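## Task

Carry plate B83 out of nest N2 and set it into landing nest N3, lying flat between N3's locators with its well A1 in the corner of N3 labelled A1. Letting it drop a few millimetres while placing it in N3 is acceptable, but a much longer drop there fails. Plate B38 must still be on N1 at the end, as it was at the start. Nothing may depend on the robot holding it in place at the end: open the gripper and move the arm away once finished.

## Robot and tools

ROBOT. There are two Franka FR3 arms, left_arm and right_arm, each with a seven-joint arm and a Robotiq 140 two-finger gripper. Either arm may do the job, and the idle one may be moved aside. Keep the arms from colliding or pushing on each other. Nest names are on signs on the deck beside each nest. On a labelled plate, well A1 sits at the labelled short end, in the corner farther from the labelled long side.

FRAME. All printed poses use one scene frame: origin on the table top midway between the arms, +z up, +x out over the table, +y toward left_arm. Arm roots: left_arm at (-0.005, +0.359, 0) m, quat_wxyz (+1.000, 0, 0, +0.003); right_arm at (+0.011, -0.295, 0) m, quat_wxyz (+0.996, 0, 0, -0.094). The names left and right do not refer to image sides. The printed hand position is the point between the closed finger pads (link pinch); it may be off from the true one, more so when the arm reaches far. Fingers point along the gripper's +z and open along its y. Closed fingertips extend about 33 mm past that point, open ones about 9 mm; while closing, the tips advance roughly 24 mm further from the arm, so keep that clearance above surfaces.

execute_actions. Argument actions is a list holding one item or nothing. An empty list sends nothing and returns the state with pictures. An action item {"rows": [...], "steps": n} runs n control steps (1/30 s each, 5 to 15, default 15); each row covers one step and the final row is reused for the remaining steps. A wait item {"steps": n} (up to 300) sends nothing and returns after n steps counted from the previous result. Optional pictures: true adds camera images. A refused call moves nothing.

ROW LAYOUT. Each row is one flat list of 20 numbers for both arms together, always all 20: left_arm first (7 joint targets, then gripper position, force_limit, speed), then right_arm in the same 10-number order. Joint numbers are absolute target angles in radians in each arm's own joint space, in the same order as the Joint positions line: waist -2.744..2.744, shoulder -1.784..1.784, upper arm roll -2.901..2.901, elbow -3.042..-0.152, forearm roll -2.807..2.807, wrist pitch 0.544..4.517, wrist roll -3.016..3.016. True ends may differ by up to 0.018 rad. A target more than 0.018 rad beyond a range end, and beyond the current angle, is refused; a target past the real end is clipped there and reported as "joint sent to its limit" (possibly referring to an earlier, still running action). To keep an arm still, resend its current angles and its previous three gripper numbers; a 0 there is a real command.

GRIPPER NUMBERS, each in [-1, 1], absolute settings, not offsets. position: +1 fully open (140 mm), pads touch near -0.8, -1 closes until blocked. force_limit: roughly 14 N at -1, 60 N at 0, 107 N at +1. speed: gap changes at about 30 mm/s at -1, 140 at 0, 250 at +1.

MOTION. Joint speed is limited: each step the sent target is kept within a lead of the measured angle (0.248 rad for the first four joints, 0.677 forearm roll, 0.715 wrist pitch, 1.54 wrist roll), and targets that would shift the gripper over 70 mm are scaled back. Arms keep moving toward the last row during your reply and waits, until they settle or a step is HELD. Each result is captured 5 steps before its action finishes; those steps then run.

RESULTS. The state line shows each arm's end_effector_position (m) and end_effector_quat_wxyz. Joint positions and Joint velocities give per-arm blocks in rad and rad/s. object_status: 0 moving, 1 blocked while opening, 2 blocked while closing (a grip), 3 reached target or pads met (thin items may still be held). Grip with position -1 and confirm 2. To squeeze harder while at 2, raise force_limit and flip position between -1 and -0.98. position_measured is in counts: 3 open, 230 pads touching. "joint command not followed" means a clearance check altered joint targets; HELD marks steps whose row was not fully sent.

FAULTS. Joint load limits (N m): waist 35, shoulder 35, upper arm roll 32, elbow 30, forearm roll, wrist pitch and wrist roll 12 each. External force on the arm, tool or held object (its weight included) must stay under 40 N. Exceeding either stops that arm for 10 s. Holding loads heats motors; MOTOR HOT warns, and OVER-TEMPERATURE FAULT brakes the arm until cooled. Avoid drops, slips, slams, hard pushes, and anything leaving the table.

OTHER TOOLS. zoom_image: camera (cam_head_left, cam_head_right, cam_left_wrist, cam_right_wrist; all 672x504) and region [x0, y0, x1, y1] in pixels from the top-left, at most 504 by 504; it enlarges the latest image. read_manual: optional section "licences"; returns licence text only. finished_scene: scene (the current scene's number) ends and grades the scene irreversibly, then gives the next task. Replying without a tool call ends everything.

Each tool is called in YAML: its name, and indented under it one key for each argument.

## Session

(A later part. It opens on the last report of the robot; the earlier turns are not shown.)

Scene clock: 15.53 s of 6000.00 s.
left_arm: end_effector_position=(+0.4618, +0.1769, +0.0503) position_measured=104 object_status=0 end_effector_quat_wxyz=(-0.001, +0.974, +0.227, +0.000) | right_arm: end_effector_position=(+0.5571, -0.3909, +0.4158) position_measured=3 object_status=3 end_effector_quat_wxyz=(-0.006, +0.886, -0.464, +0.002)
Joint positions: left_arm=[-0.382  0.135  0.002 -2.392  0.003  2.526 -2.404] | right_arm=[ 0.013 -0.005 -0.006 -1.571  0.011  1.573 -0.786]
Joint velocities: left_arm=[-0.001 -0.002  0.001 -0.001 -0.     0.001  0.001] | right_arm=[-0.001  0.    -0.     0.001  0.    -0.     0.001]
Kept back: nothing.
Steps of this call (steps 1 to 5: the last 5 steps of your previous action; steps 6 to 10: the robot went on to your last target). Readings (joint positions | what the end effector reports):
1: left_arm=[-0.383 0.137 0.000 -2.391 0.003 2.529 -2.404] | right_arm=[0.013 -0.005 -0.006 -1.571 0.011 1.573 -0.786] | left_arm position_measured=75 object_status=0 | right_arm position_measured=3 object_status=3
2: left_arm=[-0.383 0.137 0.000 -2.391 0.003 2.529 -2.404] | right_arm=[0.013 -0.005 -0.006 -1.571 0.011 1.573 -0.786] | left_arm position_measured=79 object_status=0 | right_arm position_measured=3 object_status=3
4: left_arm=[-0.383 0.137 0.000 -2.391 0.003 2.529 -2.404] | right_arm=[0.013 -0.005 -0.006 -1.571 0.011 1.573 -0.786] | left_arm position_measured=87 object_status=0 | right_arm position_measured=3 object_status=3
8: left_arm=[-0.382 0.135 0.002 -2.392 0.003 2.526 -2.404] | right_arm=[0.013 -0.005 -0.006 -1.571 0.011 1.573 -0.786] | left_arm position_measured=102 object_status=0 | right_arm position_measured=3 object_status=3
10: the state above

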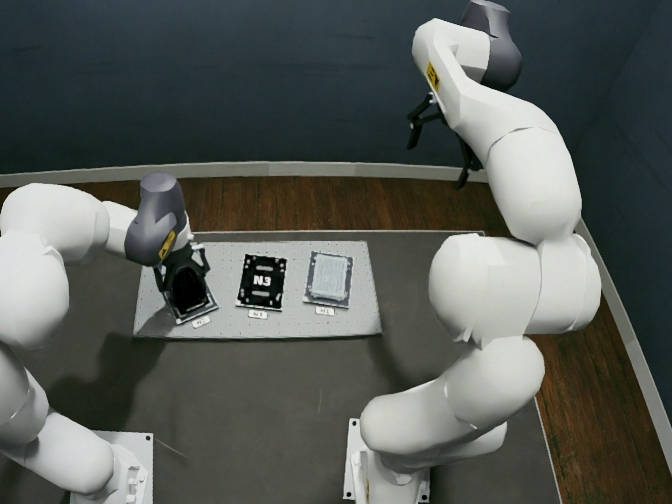

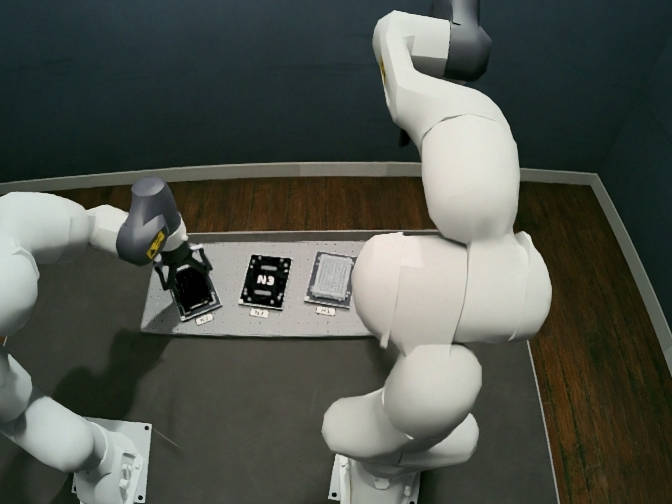

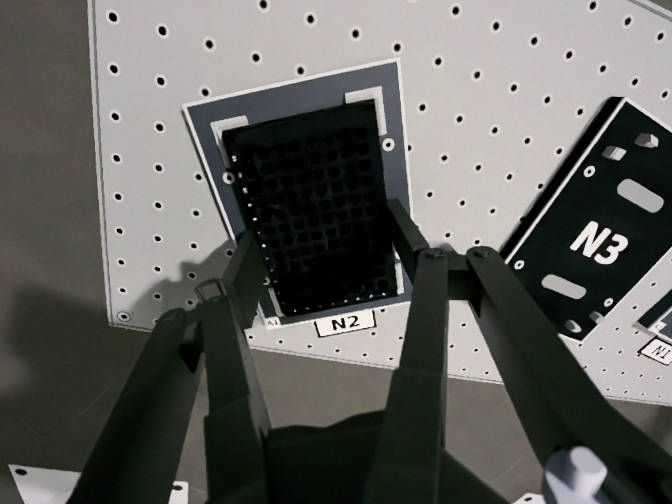

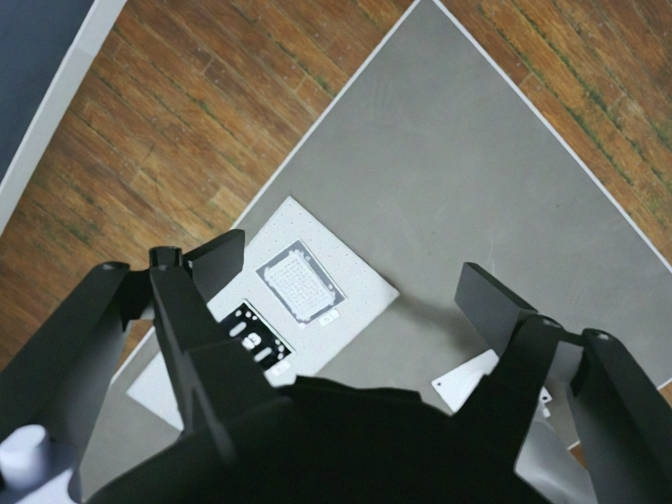

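execute_actions:
  actions: []
  pictures: false

zoom_image:
  camera: "cam_left_wrist"
  region: [200, 150, 450, 330]

Scene clock: 15.67 s of 6000.00 s.
left_arm: end_effector_position=(+0.4618, +0.1769, +0.0503) position_measured=104 object_status=2 end_effector_quat_wxyz=(-0.001, +0.974, +0.227, +0.000) | right_arm: end_effector_position=(+0.5571, -0.3909, +0.4158) position_measured=3 object_status=3 end_effector_quat_wxyz=(-0.006, +0.886, -0.464, +0.002)
Joint positions: left_arm=[-0.382  0.135  0.002 -2.392  0.003  2.526 -2.404] | right_arm=[ 0.013 -0.005 -0.006 -1.571  0.011  1.573 -0.786]
Joint velocities: left_arm=[ 0.     0.    -0.001  0.001  0.     0.    -0.   ] | right_arm=[ 0.     0.001  0.    -0.     0.001  0.    -0.   ]
Kept back: nothing.
Steps of this call (steps 1 to 4: the robot went on to your last target). Readings (joint positions | what the end effector reports):
1: left_arm=[-0.382 0.135 0.002 -2.392 0.003 2.526 -2.404] | right_arm=[0.013 -0.005 -0.006 -1.571 0.011 1.573 -0.786] | left_arm position_measured=104 object_status=0 | right_arm position_measured=3 object_status=3
2: left_arm=[-0.382 0.135 0.002 -2.392 0.003 2.526 -2.404] | right_arm=[0.013 -0.005 -0.006 -1.571 0.011 1.573 -0.786] | left_arm position_measured=104 object_status=0 | right_arm position_measured=3 object_status=3
4: the state above

Region (200, 150, 450, 330) of cam_left_wrist's 672x504 image, scaled by 2.016, with more detail than that image has; it fills the top 363 rows of this view, and the rest is white.

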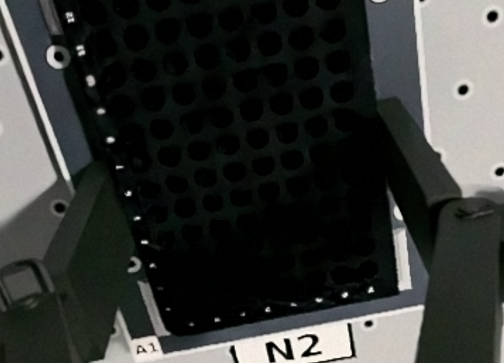

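execute_actions:
  actions:
    - {"rows": [[-0.382,0.133,0,-2.3915,0,2.522,-2.404,-1,-0.3,-0.6, 0.013,-0.005,-0.006,-1.571,0.011,1.573,-0.786,1,0,0],[-0.382,0.130,0,-2.391,0,2.517,-2.404,-1,-0.3,-0.6, 0.013,-0.005,-0.006,-1.571,0.011,1.573,-0.786,1,0,0],[-0.382,0.127,0,-2.390,0,2.513,-2.404,-1,-0.3,-0.6, 0.013,-0.005,-0.006,-1.571,0.011,1.573,-0.786,1,0,0],[-0.382,0.123,0,-2.3895,0,2.508,-2.404,-1,-0.3,-0.6, 0.013,-0.005,-0.006,-1.571,0.011,1.573,-0.786,1,0,0],[-0.382,0.119,0,-2.389,0,2.503,-2.404,-1,-0.3,-0.6, 0.013,-0.005,-0.006,-1.571,0.011,1.573,-0.786,1,0,0],[-0.382,0.115,0,-2.388,0,2.498,-2.404,-1,-0.3,-0.6, 0.013,-0.005,-0.006,-1.571,0.011,1.573,-0.786,1,0,0],[-0.382,0.111,0,-2.387,0,2.493,-2.404,-1,-0.3,-0.6, 0.013,-0.005,-0.006,-1.571,0.011,1.573,-0.786,1,0,0],[-0.382,0.107,0,-2.3865,0,2.488,-2.404,-1,-0.3,-0.6, 0.013,-0.005,-0.006,-1.571,0.011,1.573,-0.786,1,0,0],[-0.382,0.103,0,-2.386,0,2.483,-2.404,-1,-0.3,-0.6, 0.013,-0.005,-0.006,-1.571,0.011,1.573,-0.786,1,0,0],[-0.382,0.099,0,-2.385,0,2.478,-2.404,-1,-0.3,-0.6, 0.013,-0.005,-0.006,-1.571,0.011,1.573,-0.786,1,0,0],[-0.382,0.095,0,-2.384,0,2.473,-2.404,-1,-0.3,-0.6, 0.013,-0.005,-0.006,-1.571,0.011,1.573,-0.786,1,0,0],[-0.382,0.091,0,-2.3835,0,2.468,-2.404,-1,-0.3,-0.6, 0.013,-0.005,-0.006,-1.571,0.011,1.573,-0.786,1,0,0],[-0.382,0.087,0,-2.383,0,2.463,-2.404,-1,-0.3,-0.6, 0.013,-0.005,-0.006,-1.571,0.011,1.573,-0.786,1,0,0],[-0.382,0.083,0,-2.382,0,2.459,-2.404,-1,-0.3,-0.6, 0.013,-0.005,-0.006,-1.571,0.011,1.573,-0.786,1,0,0]], "steps": 15}
  pictures: true

Scene clock: 16.77 s of 6000.00 s.
left_arm: end_effector_position=(+0.4620, +0.1766, +0.0617) position_measured=104 object_status=2 end_effector_quat_wxyz=(-0.001, +0.974, +0.227, +0.001) | right_arm: end_effector_position=(+0.5571, -0.3909, +0.4158) position_measured=3 object_status=3 end_effector_quat_wxyz=(-0.006, +0.886, -0.464, +0.002)
Joint positions: left_arm=[-0.382  0.11   0.002 -2.389  0.003  2.5   -2.404] | right_arm=[ 0.013 -0.005 -0.006 -1.571  0.011  1.573 -0.786]
Joint velocities: left_arm=[ 0.001 -0.12  -0.001  0.023  0.001 -0.116 -0.001] | right_arm=[ 0.     0.002  0.    -0.    -0.001 -0.    -0.001]
Steps of this call (steps 1 to 15: the robot went on to your last target; steps 16 to 23: nothing new was sent; steps 24 to 33: the first 10 steps of this action). Readings (joint positions | what the end effector reports):
24: left_arm=[-0.382 0.135 0.002 -2.392 0.003 2.525 -2.404] | right_arm=[0.013 -0.005 -0.006 -1.571 0.011 1.573 -0.786] | left_arm position_measured=104 object_status=2 | right_arm position_measured=3 object_status=3
25: left_arm=[-0.382 0.135 0.002 -2.392 0.003 2.524 -2.404] | right_arm=[0.013 -0.005 -0.006 -1.571 0.011 1.573 -0.786] | left_arm position_measured=104 object_status=2 | right_arm position_measured=3 object_status=3
27: left_arm=[-0.382 0.131 0.002 -2.392 0.003 2.521 -2.404] | right_arm=[0.013 -0.005 -0.006 -1.571 0.011 1.573 -0.786] | left_arm position_measured=104 object_status=2 | right_arm position_measured=3 object_status=3
31: left_arm=[-0.382 0.118 0.002 -2.390 0.003 2.508 -2.404] | right_arm=[0.013 -0.005 -0.006 -1.571 0.011 1.573 -0.786] | left_arm position_measured=104 object_status=2 | right_arm position_measured=3 object_status=3
33: the state above

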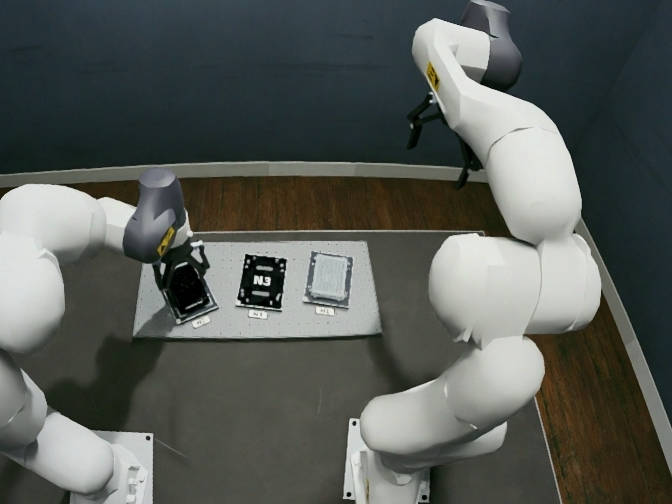

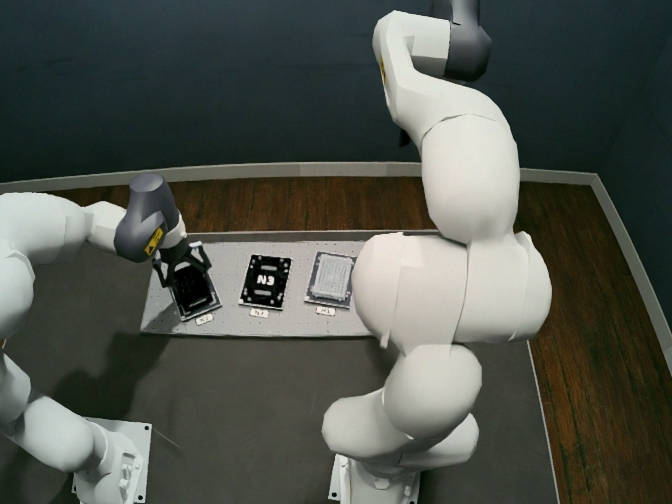

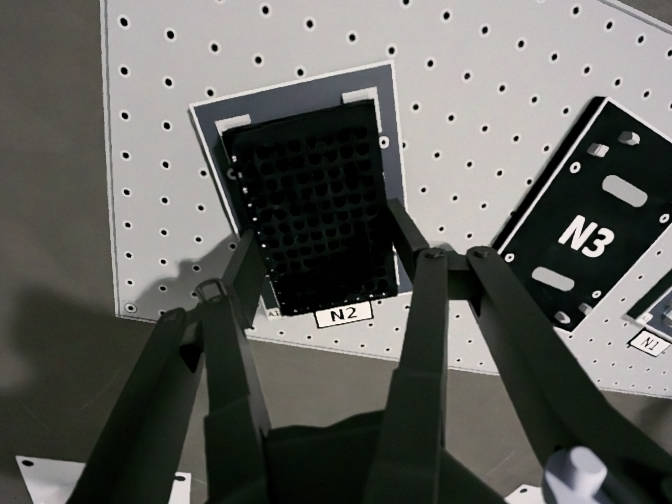

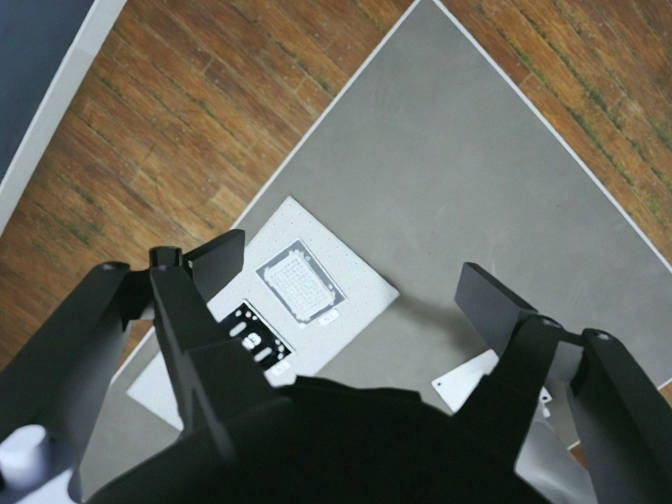

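execute_actions:
  actions: []

Scene clock: 17.07 s of 6000.00 s.
left_arm: end_effector_position=(+0.4624, +0.1764, +0.0739) position_measured=104 object_status=2 end_effector_quat_wxyz=(-0.000, +0.974, +0.227, +0.001) | right_arm: end_effector_position=(+0.5571, -0.3909, +0.4158) position_measured=3 object_status=3 end_effector_quat_wxyz=(-0.006, +0.886, -0.464, +0.002)
Joint positions: left_arm=[-0.382  0.085  0.002 -2.383  0.003  2.47  -2.404] | right_arm=[ 0.013 -0.005 -0.006 -1.571  0.011  1.573 -0.786]
Joint velocities: left_arm=[ 0.001 -0.007 -0.    -0.    -0.    -0.048 -0.003] | right_arm=[-0.    -0.    -0.001 -0.001  0.001 -0.001  0.001]
Kept back: nothing.
Steps of this call (steps 1 to 5: the last 5 steps of your previous action; steps 6 to 9: the robot went on to your last target). Readings (joint positions | what the end effector reports):
1: left_arm=[-0.382 0.106 0.002 -2.388 0.003 2.496 -2.404] | right_arm=[0.013 -0.005 -0.006 -1.571 0.011 1.573 -0.786] | left_arm position_measured=104 object_status=2 | right_arm position_measured=3 object_status=3
2: left_arm=[-0.382 0.102 0.002 -2.387 0.003 2.491 -2.404] | right_arm=[0.013 -0.005 -0.006 -1.571 0.011 1.573 -0.786] | left_arm position_measured=104 object_status=2 | right_arm position_measured=3 object_status=3
4: left_arm=[-0.382 0.094 0.002 -2.386 0.003 2.483 -2.404] | right_arm=[0.013 -0.005 -0.006 -1.571 0.011 1.573 -0.786] | left_arm position_measured=104 object_status=2 | right_arm position_measured=3 object_status=3
8: left_arm=[-0.382 0.085 0.002 -2.383 0.003 2.472 -2.404] | right_arm=[0.013 -0.005 -0.006 -1.571 0.011 1.573 -0.786] | left_arm position_measured=104 object_status=2 | right_arm position_measured=3 object_status=3
9: the state above

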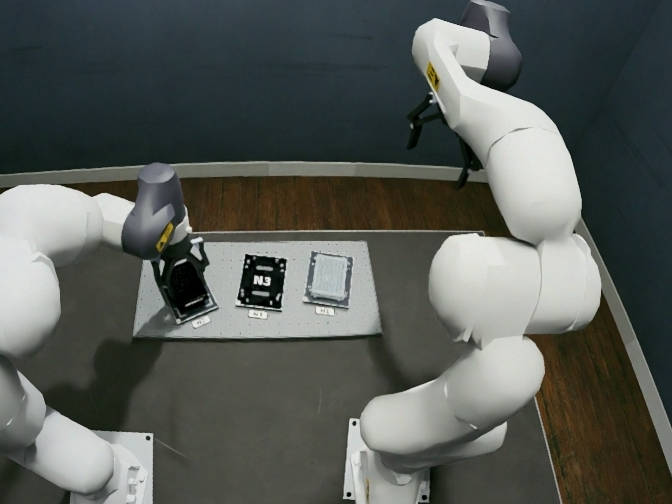

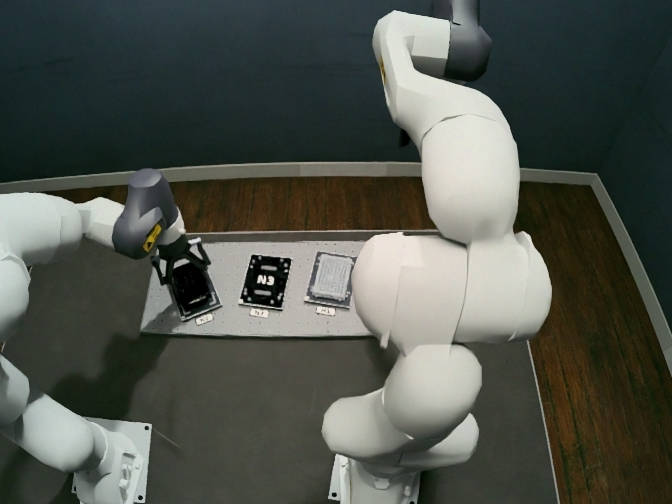

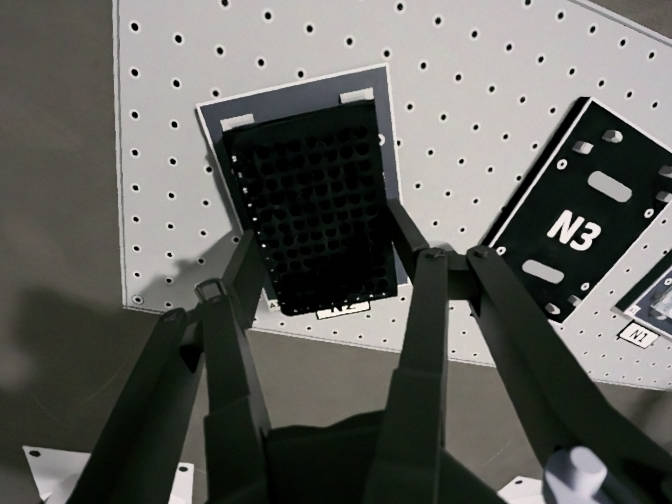

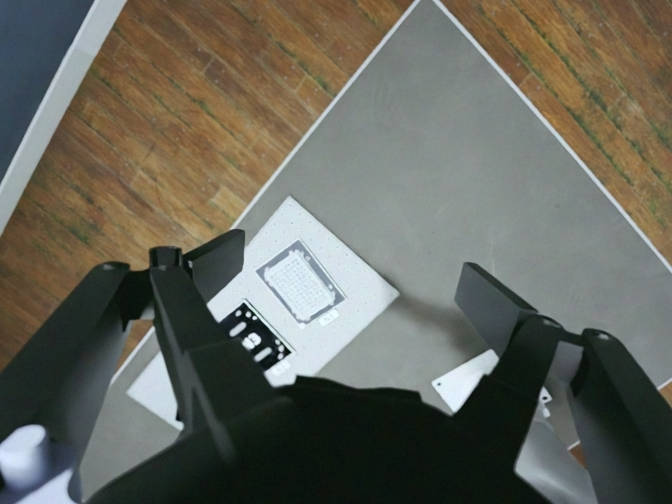

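zoom_image:
  camera: "cam_left_wrist"
  region: [170, 50, 450, 340]

zoom_image:
  camera: "cam_left_wrist"
  region: [460, 80, 672, 340]

Region (170, 50, 450, 340) of cam_left_wrist's 672x504 image, scaled by 1.738, with more detail than that image has; it fills the left 487 columns of this view, and the rest is white.

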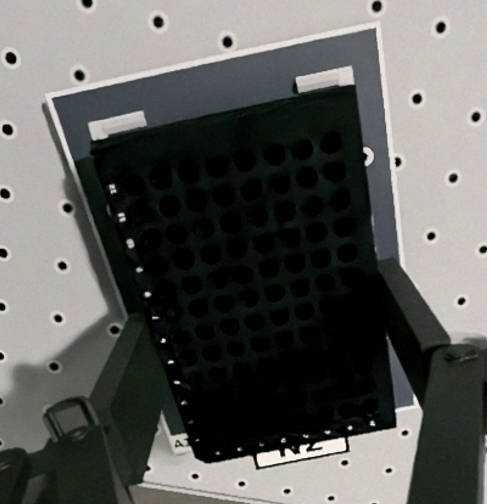

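Region (460, 80, 672, 340) of cam_left_wrist's 672x504 image, scaled by 1.938, with more detail than that image has; it fills the left 411 columns of this view, and the rest is white.

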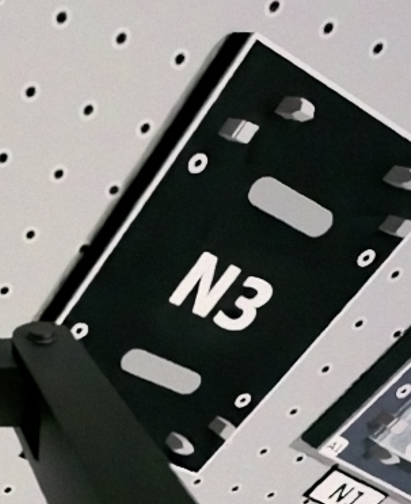

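execute_actions:
  actions:
    - {"rows": [[-0.383,0.084,0,-2.380,0,2.459,-2.403,-1,-0.3,-0.6,0.013,-0.005,-0.006,-1.571,0.011,1.573,-0.786,1,0,0],[-0.387,0.088,0,-2.374,0,2.457,-2.399,-1,-0.3,-0.6,0.013,-0.005,-0.006,-1.571,0.011,1.573,-0.786,1,0,0],[-0.392,0.094,0,-2.364,0,2.453,-2.392,-1,-0.3,-0.6,0.013,-0.005,-0.006,-1.571,0.011,1.573,-0.786,1,0,0],[-0.400,0.102,0,-2.350,0,2.448,-2.382,-1,-0.3,-0.6,0.013,-0.005,-0.006,-1.571,0.011,1.573,-0.786,1,0,0],[-0.410,0.113,0,-2.333,0,2.442,-2.371,-1,-0.3,-0.6,0.013,-0.005,-0.006,-1.571,0.011,1.573,-0.786,1,0,0],[-0.421,0.125,0,-2.313,0,2.434,-2.357,-1,-0.3,-0.6,0.013,-0.005,-0.006,-1.571,0.011,1.573,-0.786,1,0,0],[-0.434,0.140,0,-2.290,0,2.425,-2.341,-1,-0.3,-0.6,0.013,-0.005,-0.006,-1.571,0.011,1.573,-0.786,1,0,0],[-0.449,0.156,0,-2.264,0,2.416,-2.324,-1,-0.3,-0.6,0.013,-0.005,-0.006,-1.571,0.011,1.573,-0.786,1,0,0],[-0.465,0.173,0,-2.236,0,2.406,-2.305,-1,-0.3,-0.6,0.013,-0.005,-0.006,-1.571,0.011,1.573,-0.786,1,0,0],[-0.481,0.190,0,-2.207,0,2.395,-2.285,-1,-0.3,-0.6,0.013,-0.005,-0.006,-1.571,0.011,1.573,-0.786,1,0,0],[-0.498,0.209,0,-2.177,0,2.383,-2.264,-1,-0.3,-0.6,0.013,-0.005,-0.006,-1.571,0.011,1.573,-0.786,1,0,0],[-0.516,0.228,0,-2.146,0,2.372,-2.244,-1,-0.3,-0.6,0.013,-0.005,-0.006,-1.571,0.011,1.573,-0.786,1,0,0],[-0.534,0.247,0,-2.116,0,2.360,-2.223,-1,-0.3,-0.6,0.013,-0.005,-0.006,-1.571,0.011,1.573,-0.786,1,0,0],[-0.551,0.266,0,-2.085,0,2.349,-2.202,-1,-0.3,-0.6,0.013,-0.005,-0.006,-1.571,0.011,1.573,-0.786,1,0,0],[-0.567,0.283,0,-2.056,0,2.338,-2.182,-1,-0.3,-0.6,0.013,-0.005,-0.006,-1.571,0.011,1.573,-0.786,1,0,0]], "steps": 15}

execute_actions:
  actions:
    - {"rows": [[-0.583,0.301,0,-2.028,0,2.328,-2.163,-1,-0.3,-0.6,0.013,-0.005,-0.006,-1.571,0.011,1.573,-0.786,1,0,0],[-0.598,0.316,0,-2.003,0,2.318,-2.146,-1,-0.3,-0.6,0.013,-0.005,-0.006,-1.571,0.011,1.573,-0.786,1,0,0],[-0.611,0.331,0,-1.980,0,2.309,-2.130,-1,-0.3,-0.6,0.013,-0.005,-0.006,-1.571,0.011,1.573,-0.786,1,0,0],[-0.622,0.343,0,-1.959,0,2.302,-2.116,-1,-0.3,-0.6,0.013,-0.005,-0.006,-1.571,0.011,1.573,-0.786,1,0,0],[-0.632,0.354,0,-1.942,0,2.295,-2.105,-1,-0.3,-0.6,0.013,-0.005,-0.006,-1.571,0.011,1.573,-0.786,1,0,0],[-0.640,0.362,0,-1.929,0,2.290,-2.095,-1,-0.3,-0.6,0.013,-0.005,-0.006,-1.571,0.011,1.573,-0.786,1,0,0],[-0.645,0.368,0,-1.919,0,2.286,-2.088,-1,-0.3,-0.6,0.013,-0.005,-0.006,-1.571,0.011,1.573,-0.786,1,0,0],[-0.649,0.372,0,-1.913,0,2.282,-2.084,-1,-0.3,-0.6,0.013,-0.005,-0.006,-1.571,0.011,1.573,-0.786,1,0,0],[-0.651,0.373,0,-1.911,0,2.280,-2.080,-1,-0.3,-0.6,0.013,-0.005,-0.006,-1.571,0.011,1.573,-0.786,1,0,0]], "steps": 15}

execute_actions:
  actions:
    - {"steps": 10}
  pictures: true

Scene clock: 20.93 s of 6000.00 s.
left_arm: end_effector_position=(+0.4827, +0.1331, +0.0810) position_measured=104 object_status=2 end_effector_quat_wxyz=(+0.002, +0.984, +0.179, +0.005) | right_arm: end_effector_position=(+0.5571, -0.3909, +0.4158) position_measured=3 object_status=3 end_effector_quat_wxyz=(-0.006, +0.886, -0.464, +0.002)
Joint positions: left_arm=[-0.446  0.156  0.004 -2.264  0.003  2.43  -2.369] | right_arm=[ 0.013 -0.005 -0.006 -1.571  0.011  1.573 -0.786]
Joint velocities: left_arm=[-0.409  0.449 -0.018  0.733 -0.    -0.171  0.26 ] | right_arm=[ 0.001 -0.    -0.    -0.    -0.001  0.001 -0.001]
Steps of this call (steps 1 to 30: the robot went on to your last target; steps 31 to 90: nothing new was sent; then 0.53 s passed at rest; steps 91 to 100: the first 10 steps of this action). Readings (joint positions | what the end effector reports):
91: left_arm=[-0.382 0.084 0.001 -2.383 0.003 2.462 -2.404] | right_arm=[0.013 -0.005 -0.006 -1.571 0.011 1.573 -0.786] | left_arm position_measured=104 object_status=2 | right_arm position_measured=3 object_status=3
92: left_arm=[-0.382 0.085 0.001 -2.382 0.003 2.461 -2.404] | right_arm=[0.013 -0.005 -0.006 -1.571 0.011 1.573 -0.786] | left_arm position_measured=104 object_status=2 | right_arm position_measured=3 object_status=3
94: left_arm=[-0.387 0.091 0.002 -2.371 0.003 2.458 -2.402] | right_arm=[0.013 -0.005 -0.006 -1.571 0.011 1.573 -0.786] | left_arm position_measured=104 object_status=2 | right_arm position_measured=3 object_status=3
98: left_arm=[-0.419 0.127 0.003 -2.311 0.003 2.442 -2.385] | right_arm=[0.013 -0.005 -0.006 -1.571 0.011 1.573 -0.786] | left_arm position_measured=104 object_status=2 | right_arm position_measured=3 object_status=3
100: the state above

Scene clock: 21.43 s of 6000.00 s.
left_arm: end_effector_position=(+0.4967, -0.0166, +0.0909) position_measured=104 object_status=2 end_effector_quat_wxyz=(+0.005, +1.000, -0.020, +0.007) | right_arm: end_effector_position=(+0.5571, -0.3909, +0.4158) position_measured=3 object_status=3 end_effector_quat_wxyz=(-0.006, +0.886, -0.464, +0.002)
Joint positions: left_arm=[-0.647  0.365 -0.004 -1.925  0.003  2.307 -2.175] | right_arm=[ 0.013 -0.005 -0.006 -1.571  0.011  1.573 -0.786]
Joint velocities: left_arm=[-0.111  0.1   -0.011  0.155  0.001 -0.139  0.295] | right_arm=[-0.     0.     0.001  0.    -0.    -0.001  0.   ]
Steps of this call (steps 1 to 5: the last 5 steps of your previous action; steps 6 to 15: the first 10 steps of this action). Readings (joint positions | what the end effector reports):
6: left_arm=[-0.544 0.261 0.002 -2.092 0.003 2.377 -2.295] | right_arm=[0.013 -0.005 -0.006 -1.571 0.011 1.573 -0.786] | left_arm position_measured=104 object_status=2 | right_arm position_measured=3 object_status=3
7: left_arm=[-0.561 0.278 0.002 -2.064 0.003 2.367 -2.280] | right_arm=[0.013 -0.005 -0.006 -1.571 0.011 1.573 -0.786] | left_arm position_measured=104 object_status=2 | right_arm position_measured=3 object_status=3
9: left_arm=[-0.592 0.310 0.000 -2.012 0.003 2.349 -2.251] | right_arm=[0.013 -0.005 -0.006 -1.571 0.011 1.573 -0.786] | left_arm position_measured=104 object_status=2 | right_arm position_measured=3 object_status=3
13: left_arm=[-0.636 0.355 -0.002 -1.941 0.003 2.318 -2.197] | right_arm=[0.013 -0.005 -0.006 -1.571 0.011 1.573 -0.786] | left_arm position_measured=104 object_status=2 | right_arm position_measured=3 object_status=3
15: the state above

Scene clock: 21.77 s of 6000.00 s.
left_arm: end_effector_position=(+0.4939, -0.0163, +0.0898) position_measured=104 object_status=2 end_effector_quat_wxyz=(-0.000, +0.999, -0.051, +0.001) | right_arm: end_effector_position=(+0.5571, -0.3909, +0.4158) position_measured=3 object_status=3 end_effector_quat_wxyz=(-0.006, +0.886, -0.464, +0.002)
Joint positions: left_arm=[-0.651  0.372 -0.002 -1.913  0.003  2.286 -2.116] | right_arm=[ 0.013 -0.005 -0.006 -1.571  0.011  1.573 -0.786]
Joint velocities: left_arm=[-0.001  0.001 -0.     0.003  0.    -0.02   0.098] | right_arm=[ 0.001  0.001  0.    -0.    -0.001 -0.001  0.001]
Kept back: nothing.
Steps of this call (steps 1 to 5: the last 5 steps of your previous action; steps 6 to 10: the robot went on to your last target). Readings (joint positions | what the end effector reports):
1: left_arm=[-0.649 0.368 -0.004 -1.921 0.003 2.303 -2.166] | right_arm=[0.013 -0.005 -0.006 -1.571 0.011 1.573 -0.786] | left_arm position_measured=104 object_status=2 | right_arm position_measured=3 object_status=3
2: left_arm=[-0.651 0.369 -0.004 -1.918 0.003 2.299 -2.157] | right_arm=[0.013 -0.005 -0.006 -1.571 0.011 1.573 -0.786] | left_arm position_measured=104 object_status=2 | right_arm position_measured=3 object_status=3
4: left_arm=[-0.651 0.371 -0.003 -1.915 0.003 2.294 -2.143] | right_arm=[0.013 -0.005 -0.006 -1.571 0.011 1.573 -0.786] | left_arm position_measured=104 object_status=2 | right_arm position_measured=3 object_status=3
8: left_arm=[-0.651 0.372 -0.002 -1.914 0.003 2.288 -2.123] | right_arm=[0.013 -0.005 -0.006 -1.571 0.011 1.573 -0.786] | left_arm position_measured=104 object_status=2 | right_arm position_measured=3 object_status=3
10: the state above

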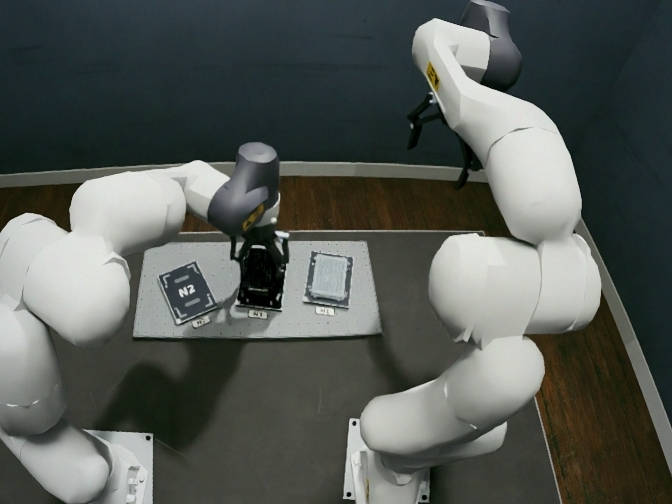

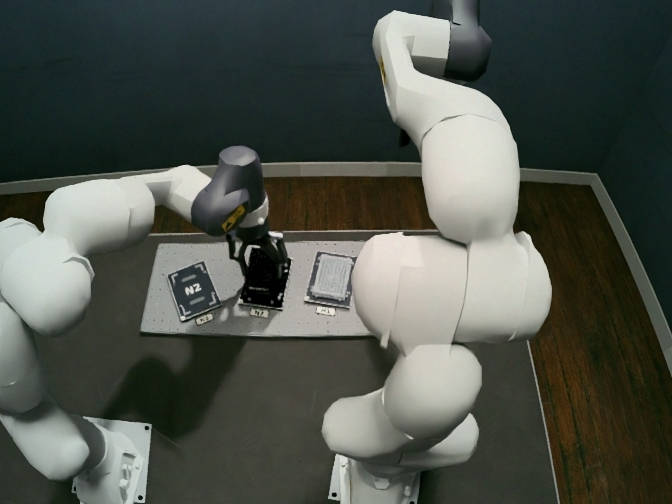

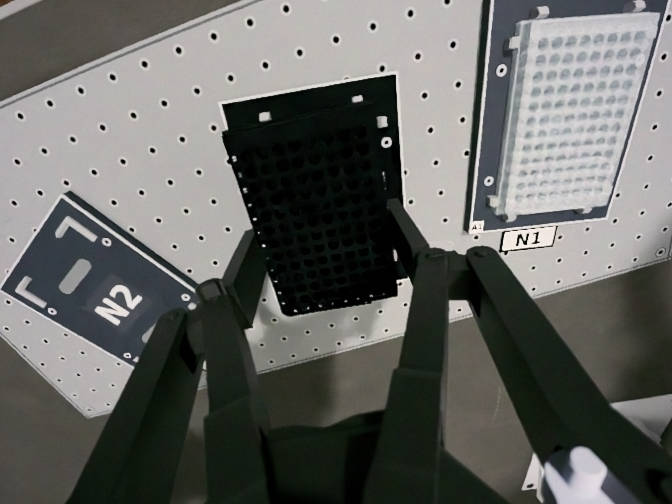

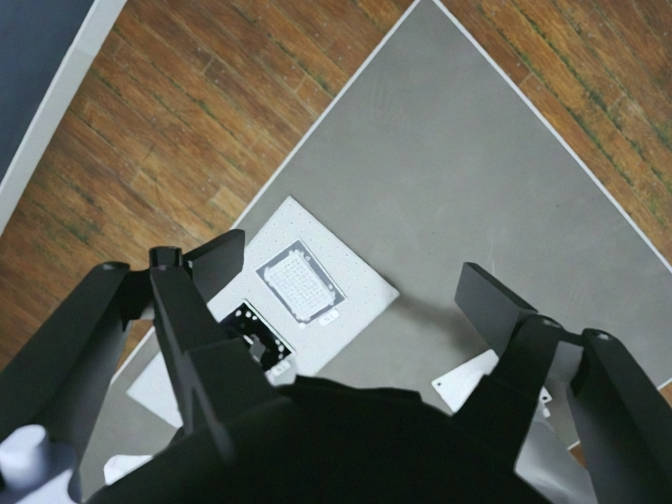

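execute_actions:
  actions:
    - {"rows": [[-0.651,0.378,0,-1.913,0,2.290,-2.083,-1,-0.3,-0.6,0.013,-0.005,-0.006,-1.571,0.011,1.573,-0.786,1,0,0],[-0.651,0.382,0,-1.914,0,2.297,-2.083,-1,-0.3,-0.6,0.013,-0.005,-0.006,-1.571,0.011,1.573,-0.786,1,0,0],[-0.651,0.386,0,-1.915,0,2.304,-2.083,-1,-0.3,-0.6,0.013,-0.005,-0.006,-1.571,0.011,1.573,-0.786,1,0,0],[-0.651,0.390,0,-1.916,0,2.311,-2.083,-1,-0.3,-0.6,0.013,-0.005,-0.006,-1.571,0.011,1.573,-0.786,1,0,0],[-0.651,0.394,0,-1.918,0,2.318,-2.083,-1,-0.3,-0.6,0.013,-0.005,-0.006,-1.571,0.011,1.573,-0.786,1,0,0],[-0.651,0.3975,0,-1.919,0,2.321,-2.083,-1,-0.3,-0.6,0.013,-0.005,-0.006,-1.571,0.011,1.573,-0.786,1,0,0]], "steps": 15}

execute_actions:
  actions:
    - {"steps": 10}
  pictures: true

zoom_image:
  camera: "cam_left_wrist"
  region: [170, 50, 450, 340]

Scene clock: 22.57 s of 6000.00 s.
left_arm: end_effector_position=(+0.4928, -0.0154, +0.0741) position_measured=104 object_status=2 end_effector_quat_wxyz=(-0.002, +0.998, -0.064, -0.002) | right_arm: end_effector_position=(+0.5571, -0.3909, +0.4158) position_measured=3 object_status=3 end_effector_quat_wxyz=(-0.006, +0.886, -0.464, +0.002)
Joint positions: left_arm=[-0.651  0.397 -0.001 -1.918  0.003  2.309 -2.09 ] | right_arm=[ 0.013 -0.005 -0.006 -1.571  0.011  1.573 -0.786]
Joint velocities: left_arm=[ 0.     0.029  0.001 -0.012  0.001  0.045  0.004] | right_arm=[ 0.    -0.002 -0.     0.     0.     0.001 -0.001]
Steps of this call (steps 1 to 14: the robot went on to your last target; steps 15 to 24: the first 10 steps of this action). Readings (joint positions | what the end effector reports):
15: left_arm=[-0.651 0.372 -0.001 -1.913 0.003 2.284 -2.092] | right_arm=[0.013 -0.005 -0.006 -1.571 0.011 1.573 -0.786] | left_arm position_measured=104 object_status=2 | right_arm position_measured=3 object_status=3
16: left_arm=[-0.651 0.374 -0.001 -1.913 0.003 2.285 -2.092] | right_arm=[0.013 -0.005 -0.006 -1.571 0.011 1.573 -0.786] | left_arm position_measured=104 object_status=2 | right_arm position_measured=3 object_status=3
18: left_arm=[-0.651 0.379 -0.001 -1.913 0.003 2.292 -2.091] | right_arm=[0.013 -0.005 -0.006 -1.571 0.011 1.573 -0.786] | left_arm position_measured=104 object_status=2 | right_arm position_measured=3 object_status=3
22: left_arm=[-0.651 0.393 -0.001 -1.917 0.003 2.305 -2.090] | right_arm=[0.013 -0.005 -0.006 -1.571 0.011 1.573 -0.786] | left_arm position_measured=104 object_status=2 | right_arm position_measured=3 object_status=3
24: the state above

Scene clock: 22.90 s of 6000.00 s.
left_arm: end_effector_position=(+0.4944, -0.0166, +0.0742) position_measured=104 object_status=2 end_effector_quat_wxyz=(-0.000, +0.998, -0.064, +0.001) | right_arm: end_effector_position=(+0.5571, -0.3909, +0.4158) position_measured=3 object_status=3 end_effector_quat_wxyz=(-0.006, +0.886, -0.464, +0.002)
Joint positions: left_arm=[-0.651  0.398 -0.001 -1.918  0.003  2.316 -2.089] | right_arm=[ 0.013 -0.005 -0.006 -1.571  0.011  1.573 -0.786]
Joint velocities: left_arm=[ 0.     0.    -0.     0.     0.001  0.008 -0.   ] | right_arm=[ 0.    -0.001  0.001 -0.    -0.001  0.     0.   ]
Kept back: nothing.
Steps of this call (steps 1 to 5: the last 5 steps of your previous action; steps 6 to 10: the robot went on to your last target). Readings (joint positions | what the end effector reports):
1: left_arm=[-0.651 0.397 -0.001 -1.918 0.003 2.310 -2.090] | right_arm=[0.013 -0.005 -0.006 -1.571 0.011 1.573 -0.786] | left_arm position_measured=104 object_status=2 | right_arm position_measured=3 object_status=3
2: left_arm=[-0.651 0.398 -0.001 -1.918 0.003 2.312 -2.090] | right_arm=[0.013 -0.005 -0.006 -1.571 0.011 1.573 -0.786] | left_arm position_measured=104 object_status=2 | right_arm position_measured=3 object_status=3
4: left_arm=[-0.651 0.398 -0.001 -1.918 0.003 2.314 -2.090] | right_arm=[0.013 -0.005 -0.006 -1.571 0.011 1.573 -0.786] | left_arm position_measured=104 object_status=2 | right_arm position_measured=3 object_status=3
8: left_arm=[-0.651 0.398 -0.001 -1.918 0.003 2.316 -2.089] | right_arm=[0.013 -0.005 -0.006 -1.571 0.011 1.573 -0.786] | left_arm position_measured=104 object_status=2 | right_arm position_measured=3 object_status=3
10: the state above

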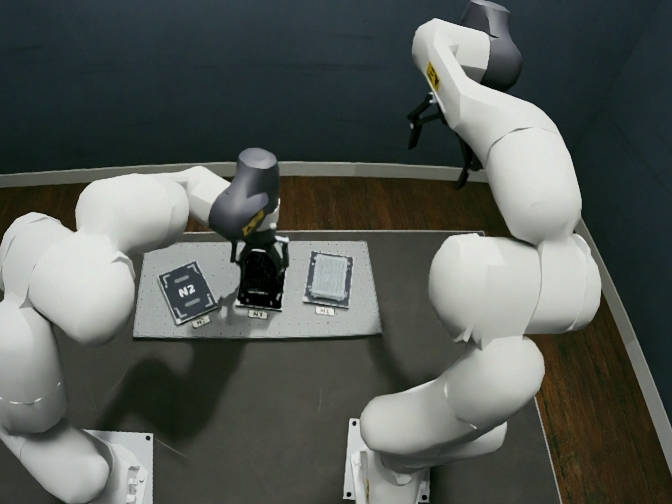

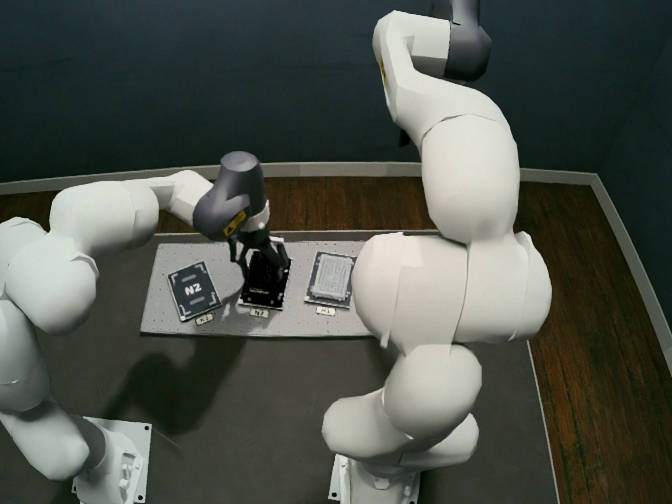

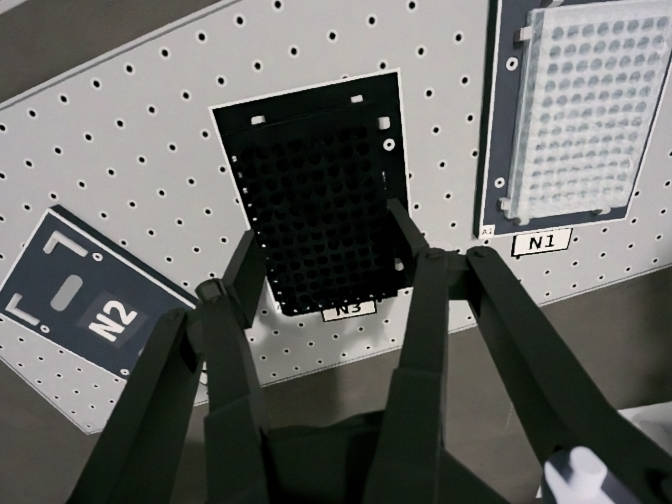

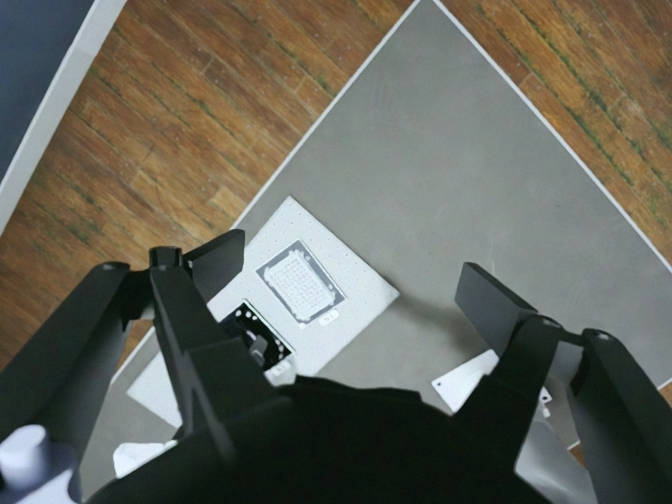

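Region (170, 50, 450, 340) of cam_left_wrist's 672x504 image, scaled by 1.738, with more detail than that image has; it fills the left 487 columns of this view, and the rest is white.

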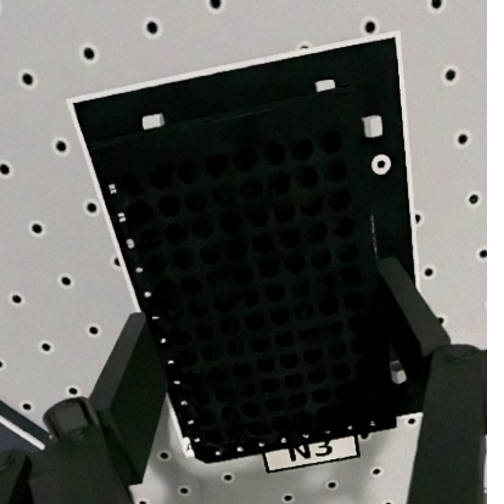

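execute_actions:
  actions:
    - {"rows": [[-0.655,0.3975,0,-1.919,0,2.321,-2.079,-1,-0.3,-0.6,0.013,-0.005,-0.006,-1.571,0.011,1.573,-0.786,1,0,0],[-0.659,0.3975,0,-1.919,0,2.321,-2.076,-1,-0.3,-0.6,0.013,-0.005,-0.006,-1.571,0.011,1.573,-0.786,1,0,0],[-0.663,0.3975,0,-1.919,0,2.321,-2.076,-1,-0.3,-0.6,0.013,-0.005,-0.006,-1.571,0.011,1.573,-0.786,1,0,0]], "steps": 15}

execute_actions:
  actions:
    - {"steps": 8}
  pictures: true

zoom_image:
  camera: "cam_left_wrist"
  region: [170, 50, 450, 340]

Scene clock: 24.00 s of 6000.00 s.
left_arm: end_effector_position=(+0.4912, -0.0215, +0.0743) position_measured=104 object_status=2 end_effector_quat_wxyz=(-0.000, +0.997, -0.072, +0.001) | right_arm: end_effector_position=(+0.5571, -0.3909, +0.4158) position_measured=3 object_status=3 end_effector_quat_wxyz=(-0.006, +0.886, -0.464, +0.002)
Joint positions: left_arm=[-0.662  0.398 -0.    -1.918  0.003  2.318 -2.084] | right_arm=[ 0.013 -0.005 -0.006 -1.571  0.011  1.573 -0.786]
Joint velocities: left_arm=[ 0.001 -0.002 -0.     0.     0.    -0.002  0.009] | right_arm=[ 0.001  0.    -0.001 -0.001 -0.001 -0.     0.   ]
Steps of this call (steps 1 to 15: the robot went on to your last target; steps 16 to 23: nothing new was sent; steps 24 to 33: the first 10 steps of this action). Readings (joint positions | what the end effector reports):
24: left_arm=[-0.651 0.398 -0.001 -1.918 0.003 2.318 -2.089] | right_arm=[0.013 -0.005 -0.006 -1.571 0.011 1.573 -0.786] | left_arm position_measured=104 object_status=2 | right_arm position_measured=3 object_status=3
25: left_arm=[-0.653 0.398 -0.001 -1.918 0.003 2.318 -2.088] | right_arm=[0.013 -0.005 -0.006 -1.571 0.011 1.573 -0.786] | left_arm position_measured=104 object_status=2 | right_arm position_measured=3 object_status=3
27: left_arm=[-0.657 0.398 -0.000 -1.918 0.003 2.318 -2.087] | right_arm=[0.013 -0.005 -0.006 -1.571 0.011 1.573 -0.786] | left_arm position_measured=104 object_status=2 | right_arm position_measured=3 object_status=3
31: left_arm=[-0.662 0.398 -0.000 -1.918 0.003 2.318 -2.085] | right_arm=[0.013 -0.005 -0.006 -1.571 0.011 1.573 -0.786] | left_arm position_measured=104 object_status=2 | right_arm position_measured=3 object_status=3
33: the state above

Scene clock: 24.27 s of 6000.00 s.
left_arm: end_effector_position=(+0.4912, -0.0215, +0.0743) position_measured=104 object_status=2 end_effector_quat_wxyz=(-0.000, +0.997, -0.072, +0.001) | right_arm: end_effector_position=(+0.5571, -0.3909, +0.4158) position_measured=3 object_status=3 end_effector_quat_wxyz=(-0.006, +0.886, -0.464, +0.002)
Joint positions: left_arm=[-0.662  0.398 -0.    -1.918  0.003  2.318 -2.083] | right_arm=[ 0.013 -0.005 -0.006 -1.571  0.011  1.573 -0.786]
Joint velocities: left_arm=[ 0.002  0.001  0.     0.002 -0.001 -0.001  0.003] | right_arm=[-0.    -0.    -0.001 -0.001 -0.001 -0.002 -0.001]
Kept back: nothing.
Steps of this call (steps 1 to 5: the last 5 steps of your previous action; steps 6 to 8: the robot went on to your last target). Readings (joint positions | what the end effector reports):
1: left_arm=[-0.662 0.398 -0.000 -1.918 0.003 2.318 -2.084] | right_arm=[0.013 -0.005 -0.006 -1.571 0.011 1.573 -0.786] | left_arm position_measured=104 object_status=2 | right_arm position_measured=3 object_status=3
2: left_arm=[-0.662 0.398 -0.000 -1.918 0.003 2.318 -2.084] | right_arm=[0.013 -0.005 -0.006 -1.571 0.011 1.573 -0.786] | left_arm position_measured=104 object_status=2 | right_arm position_measured=3 object_status=3
4: left_arm=[-0.662 0.398 -0.000 -1.918 0.003 2.318 -2.083] | right_arm=[0.013 -0.005 -0.006 -1.571 0.011 1.573 -0.786] | left_arm position_measured=104 object_status=2 | right_arm position_measured=3 object_status=3
8: the state above

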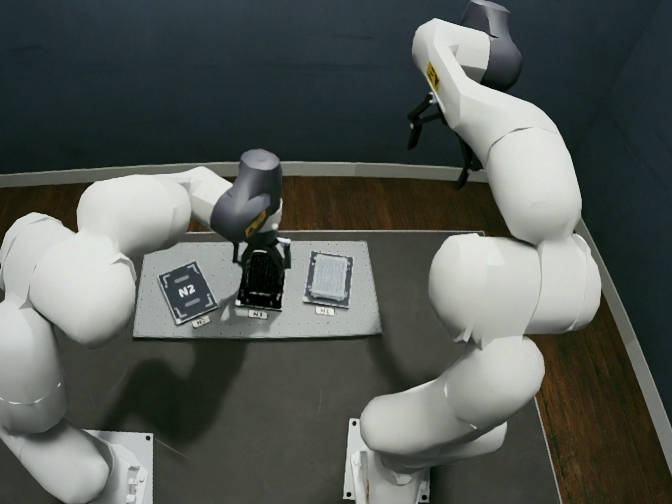

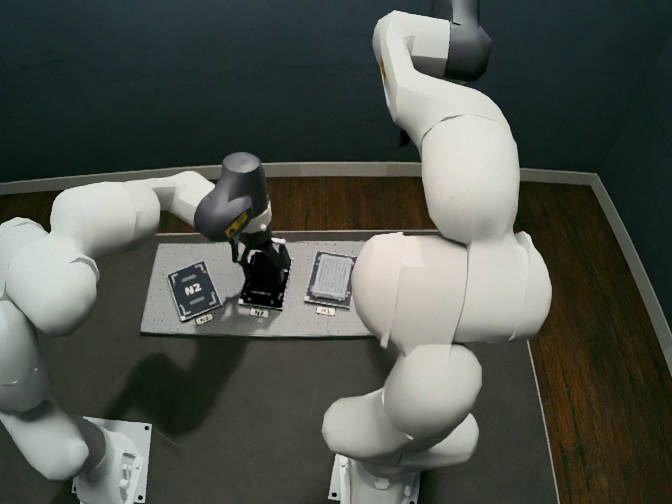

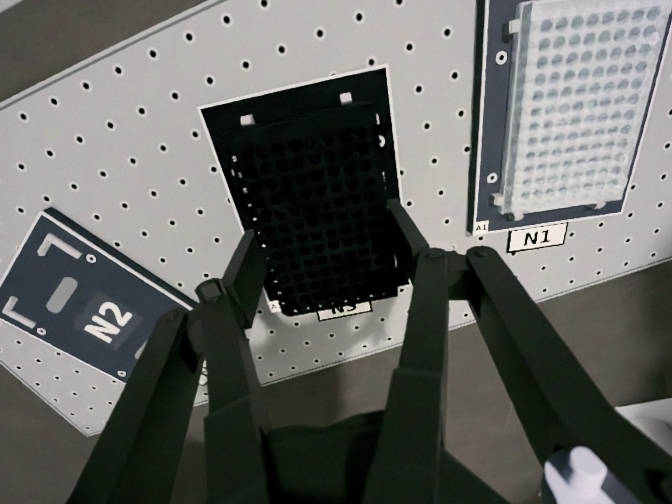

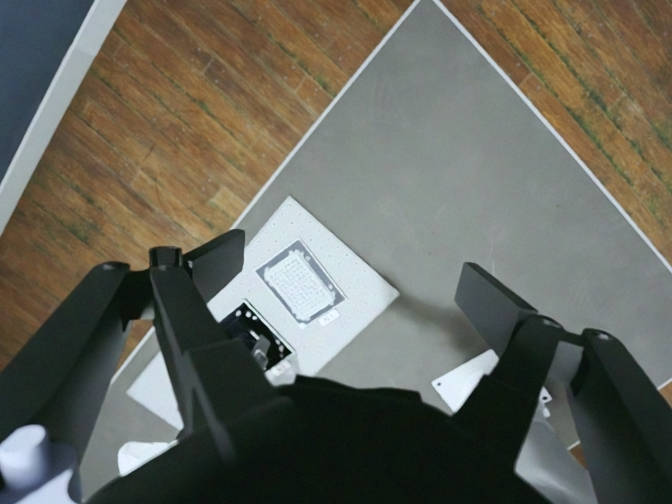

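Region (170, 50, 450, 340) of cam_left_wrist's 672x504 image, scaled by 1.738, with more detail than that image has; it fills the left 487 columns of this view, and the rest is white.

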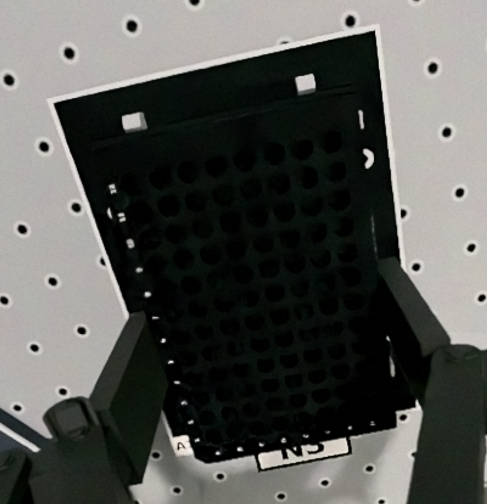

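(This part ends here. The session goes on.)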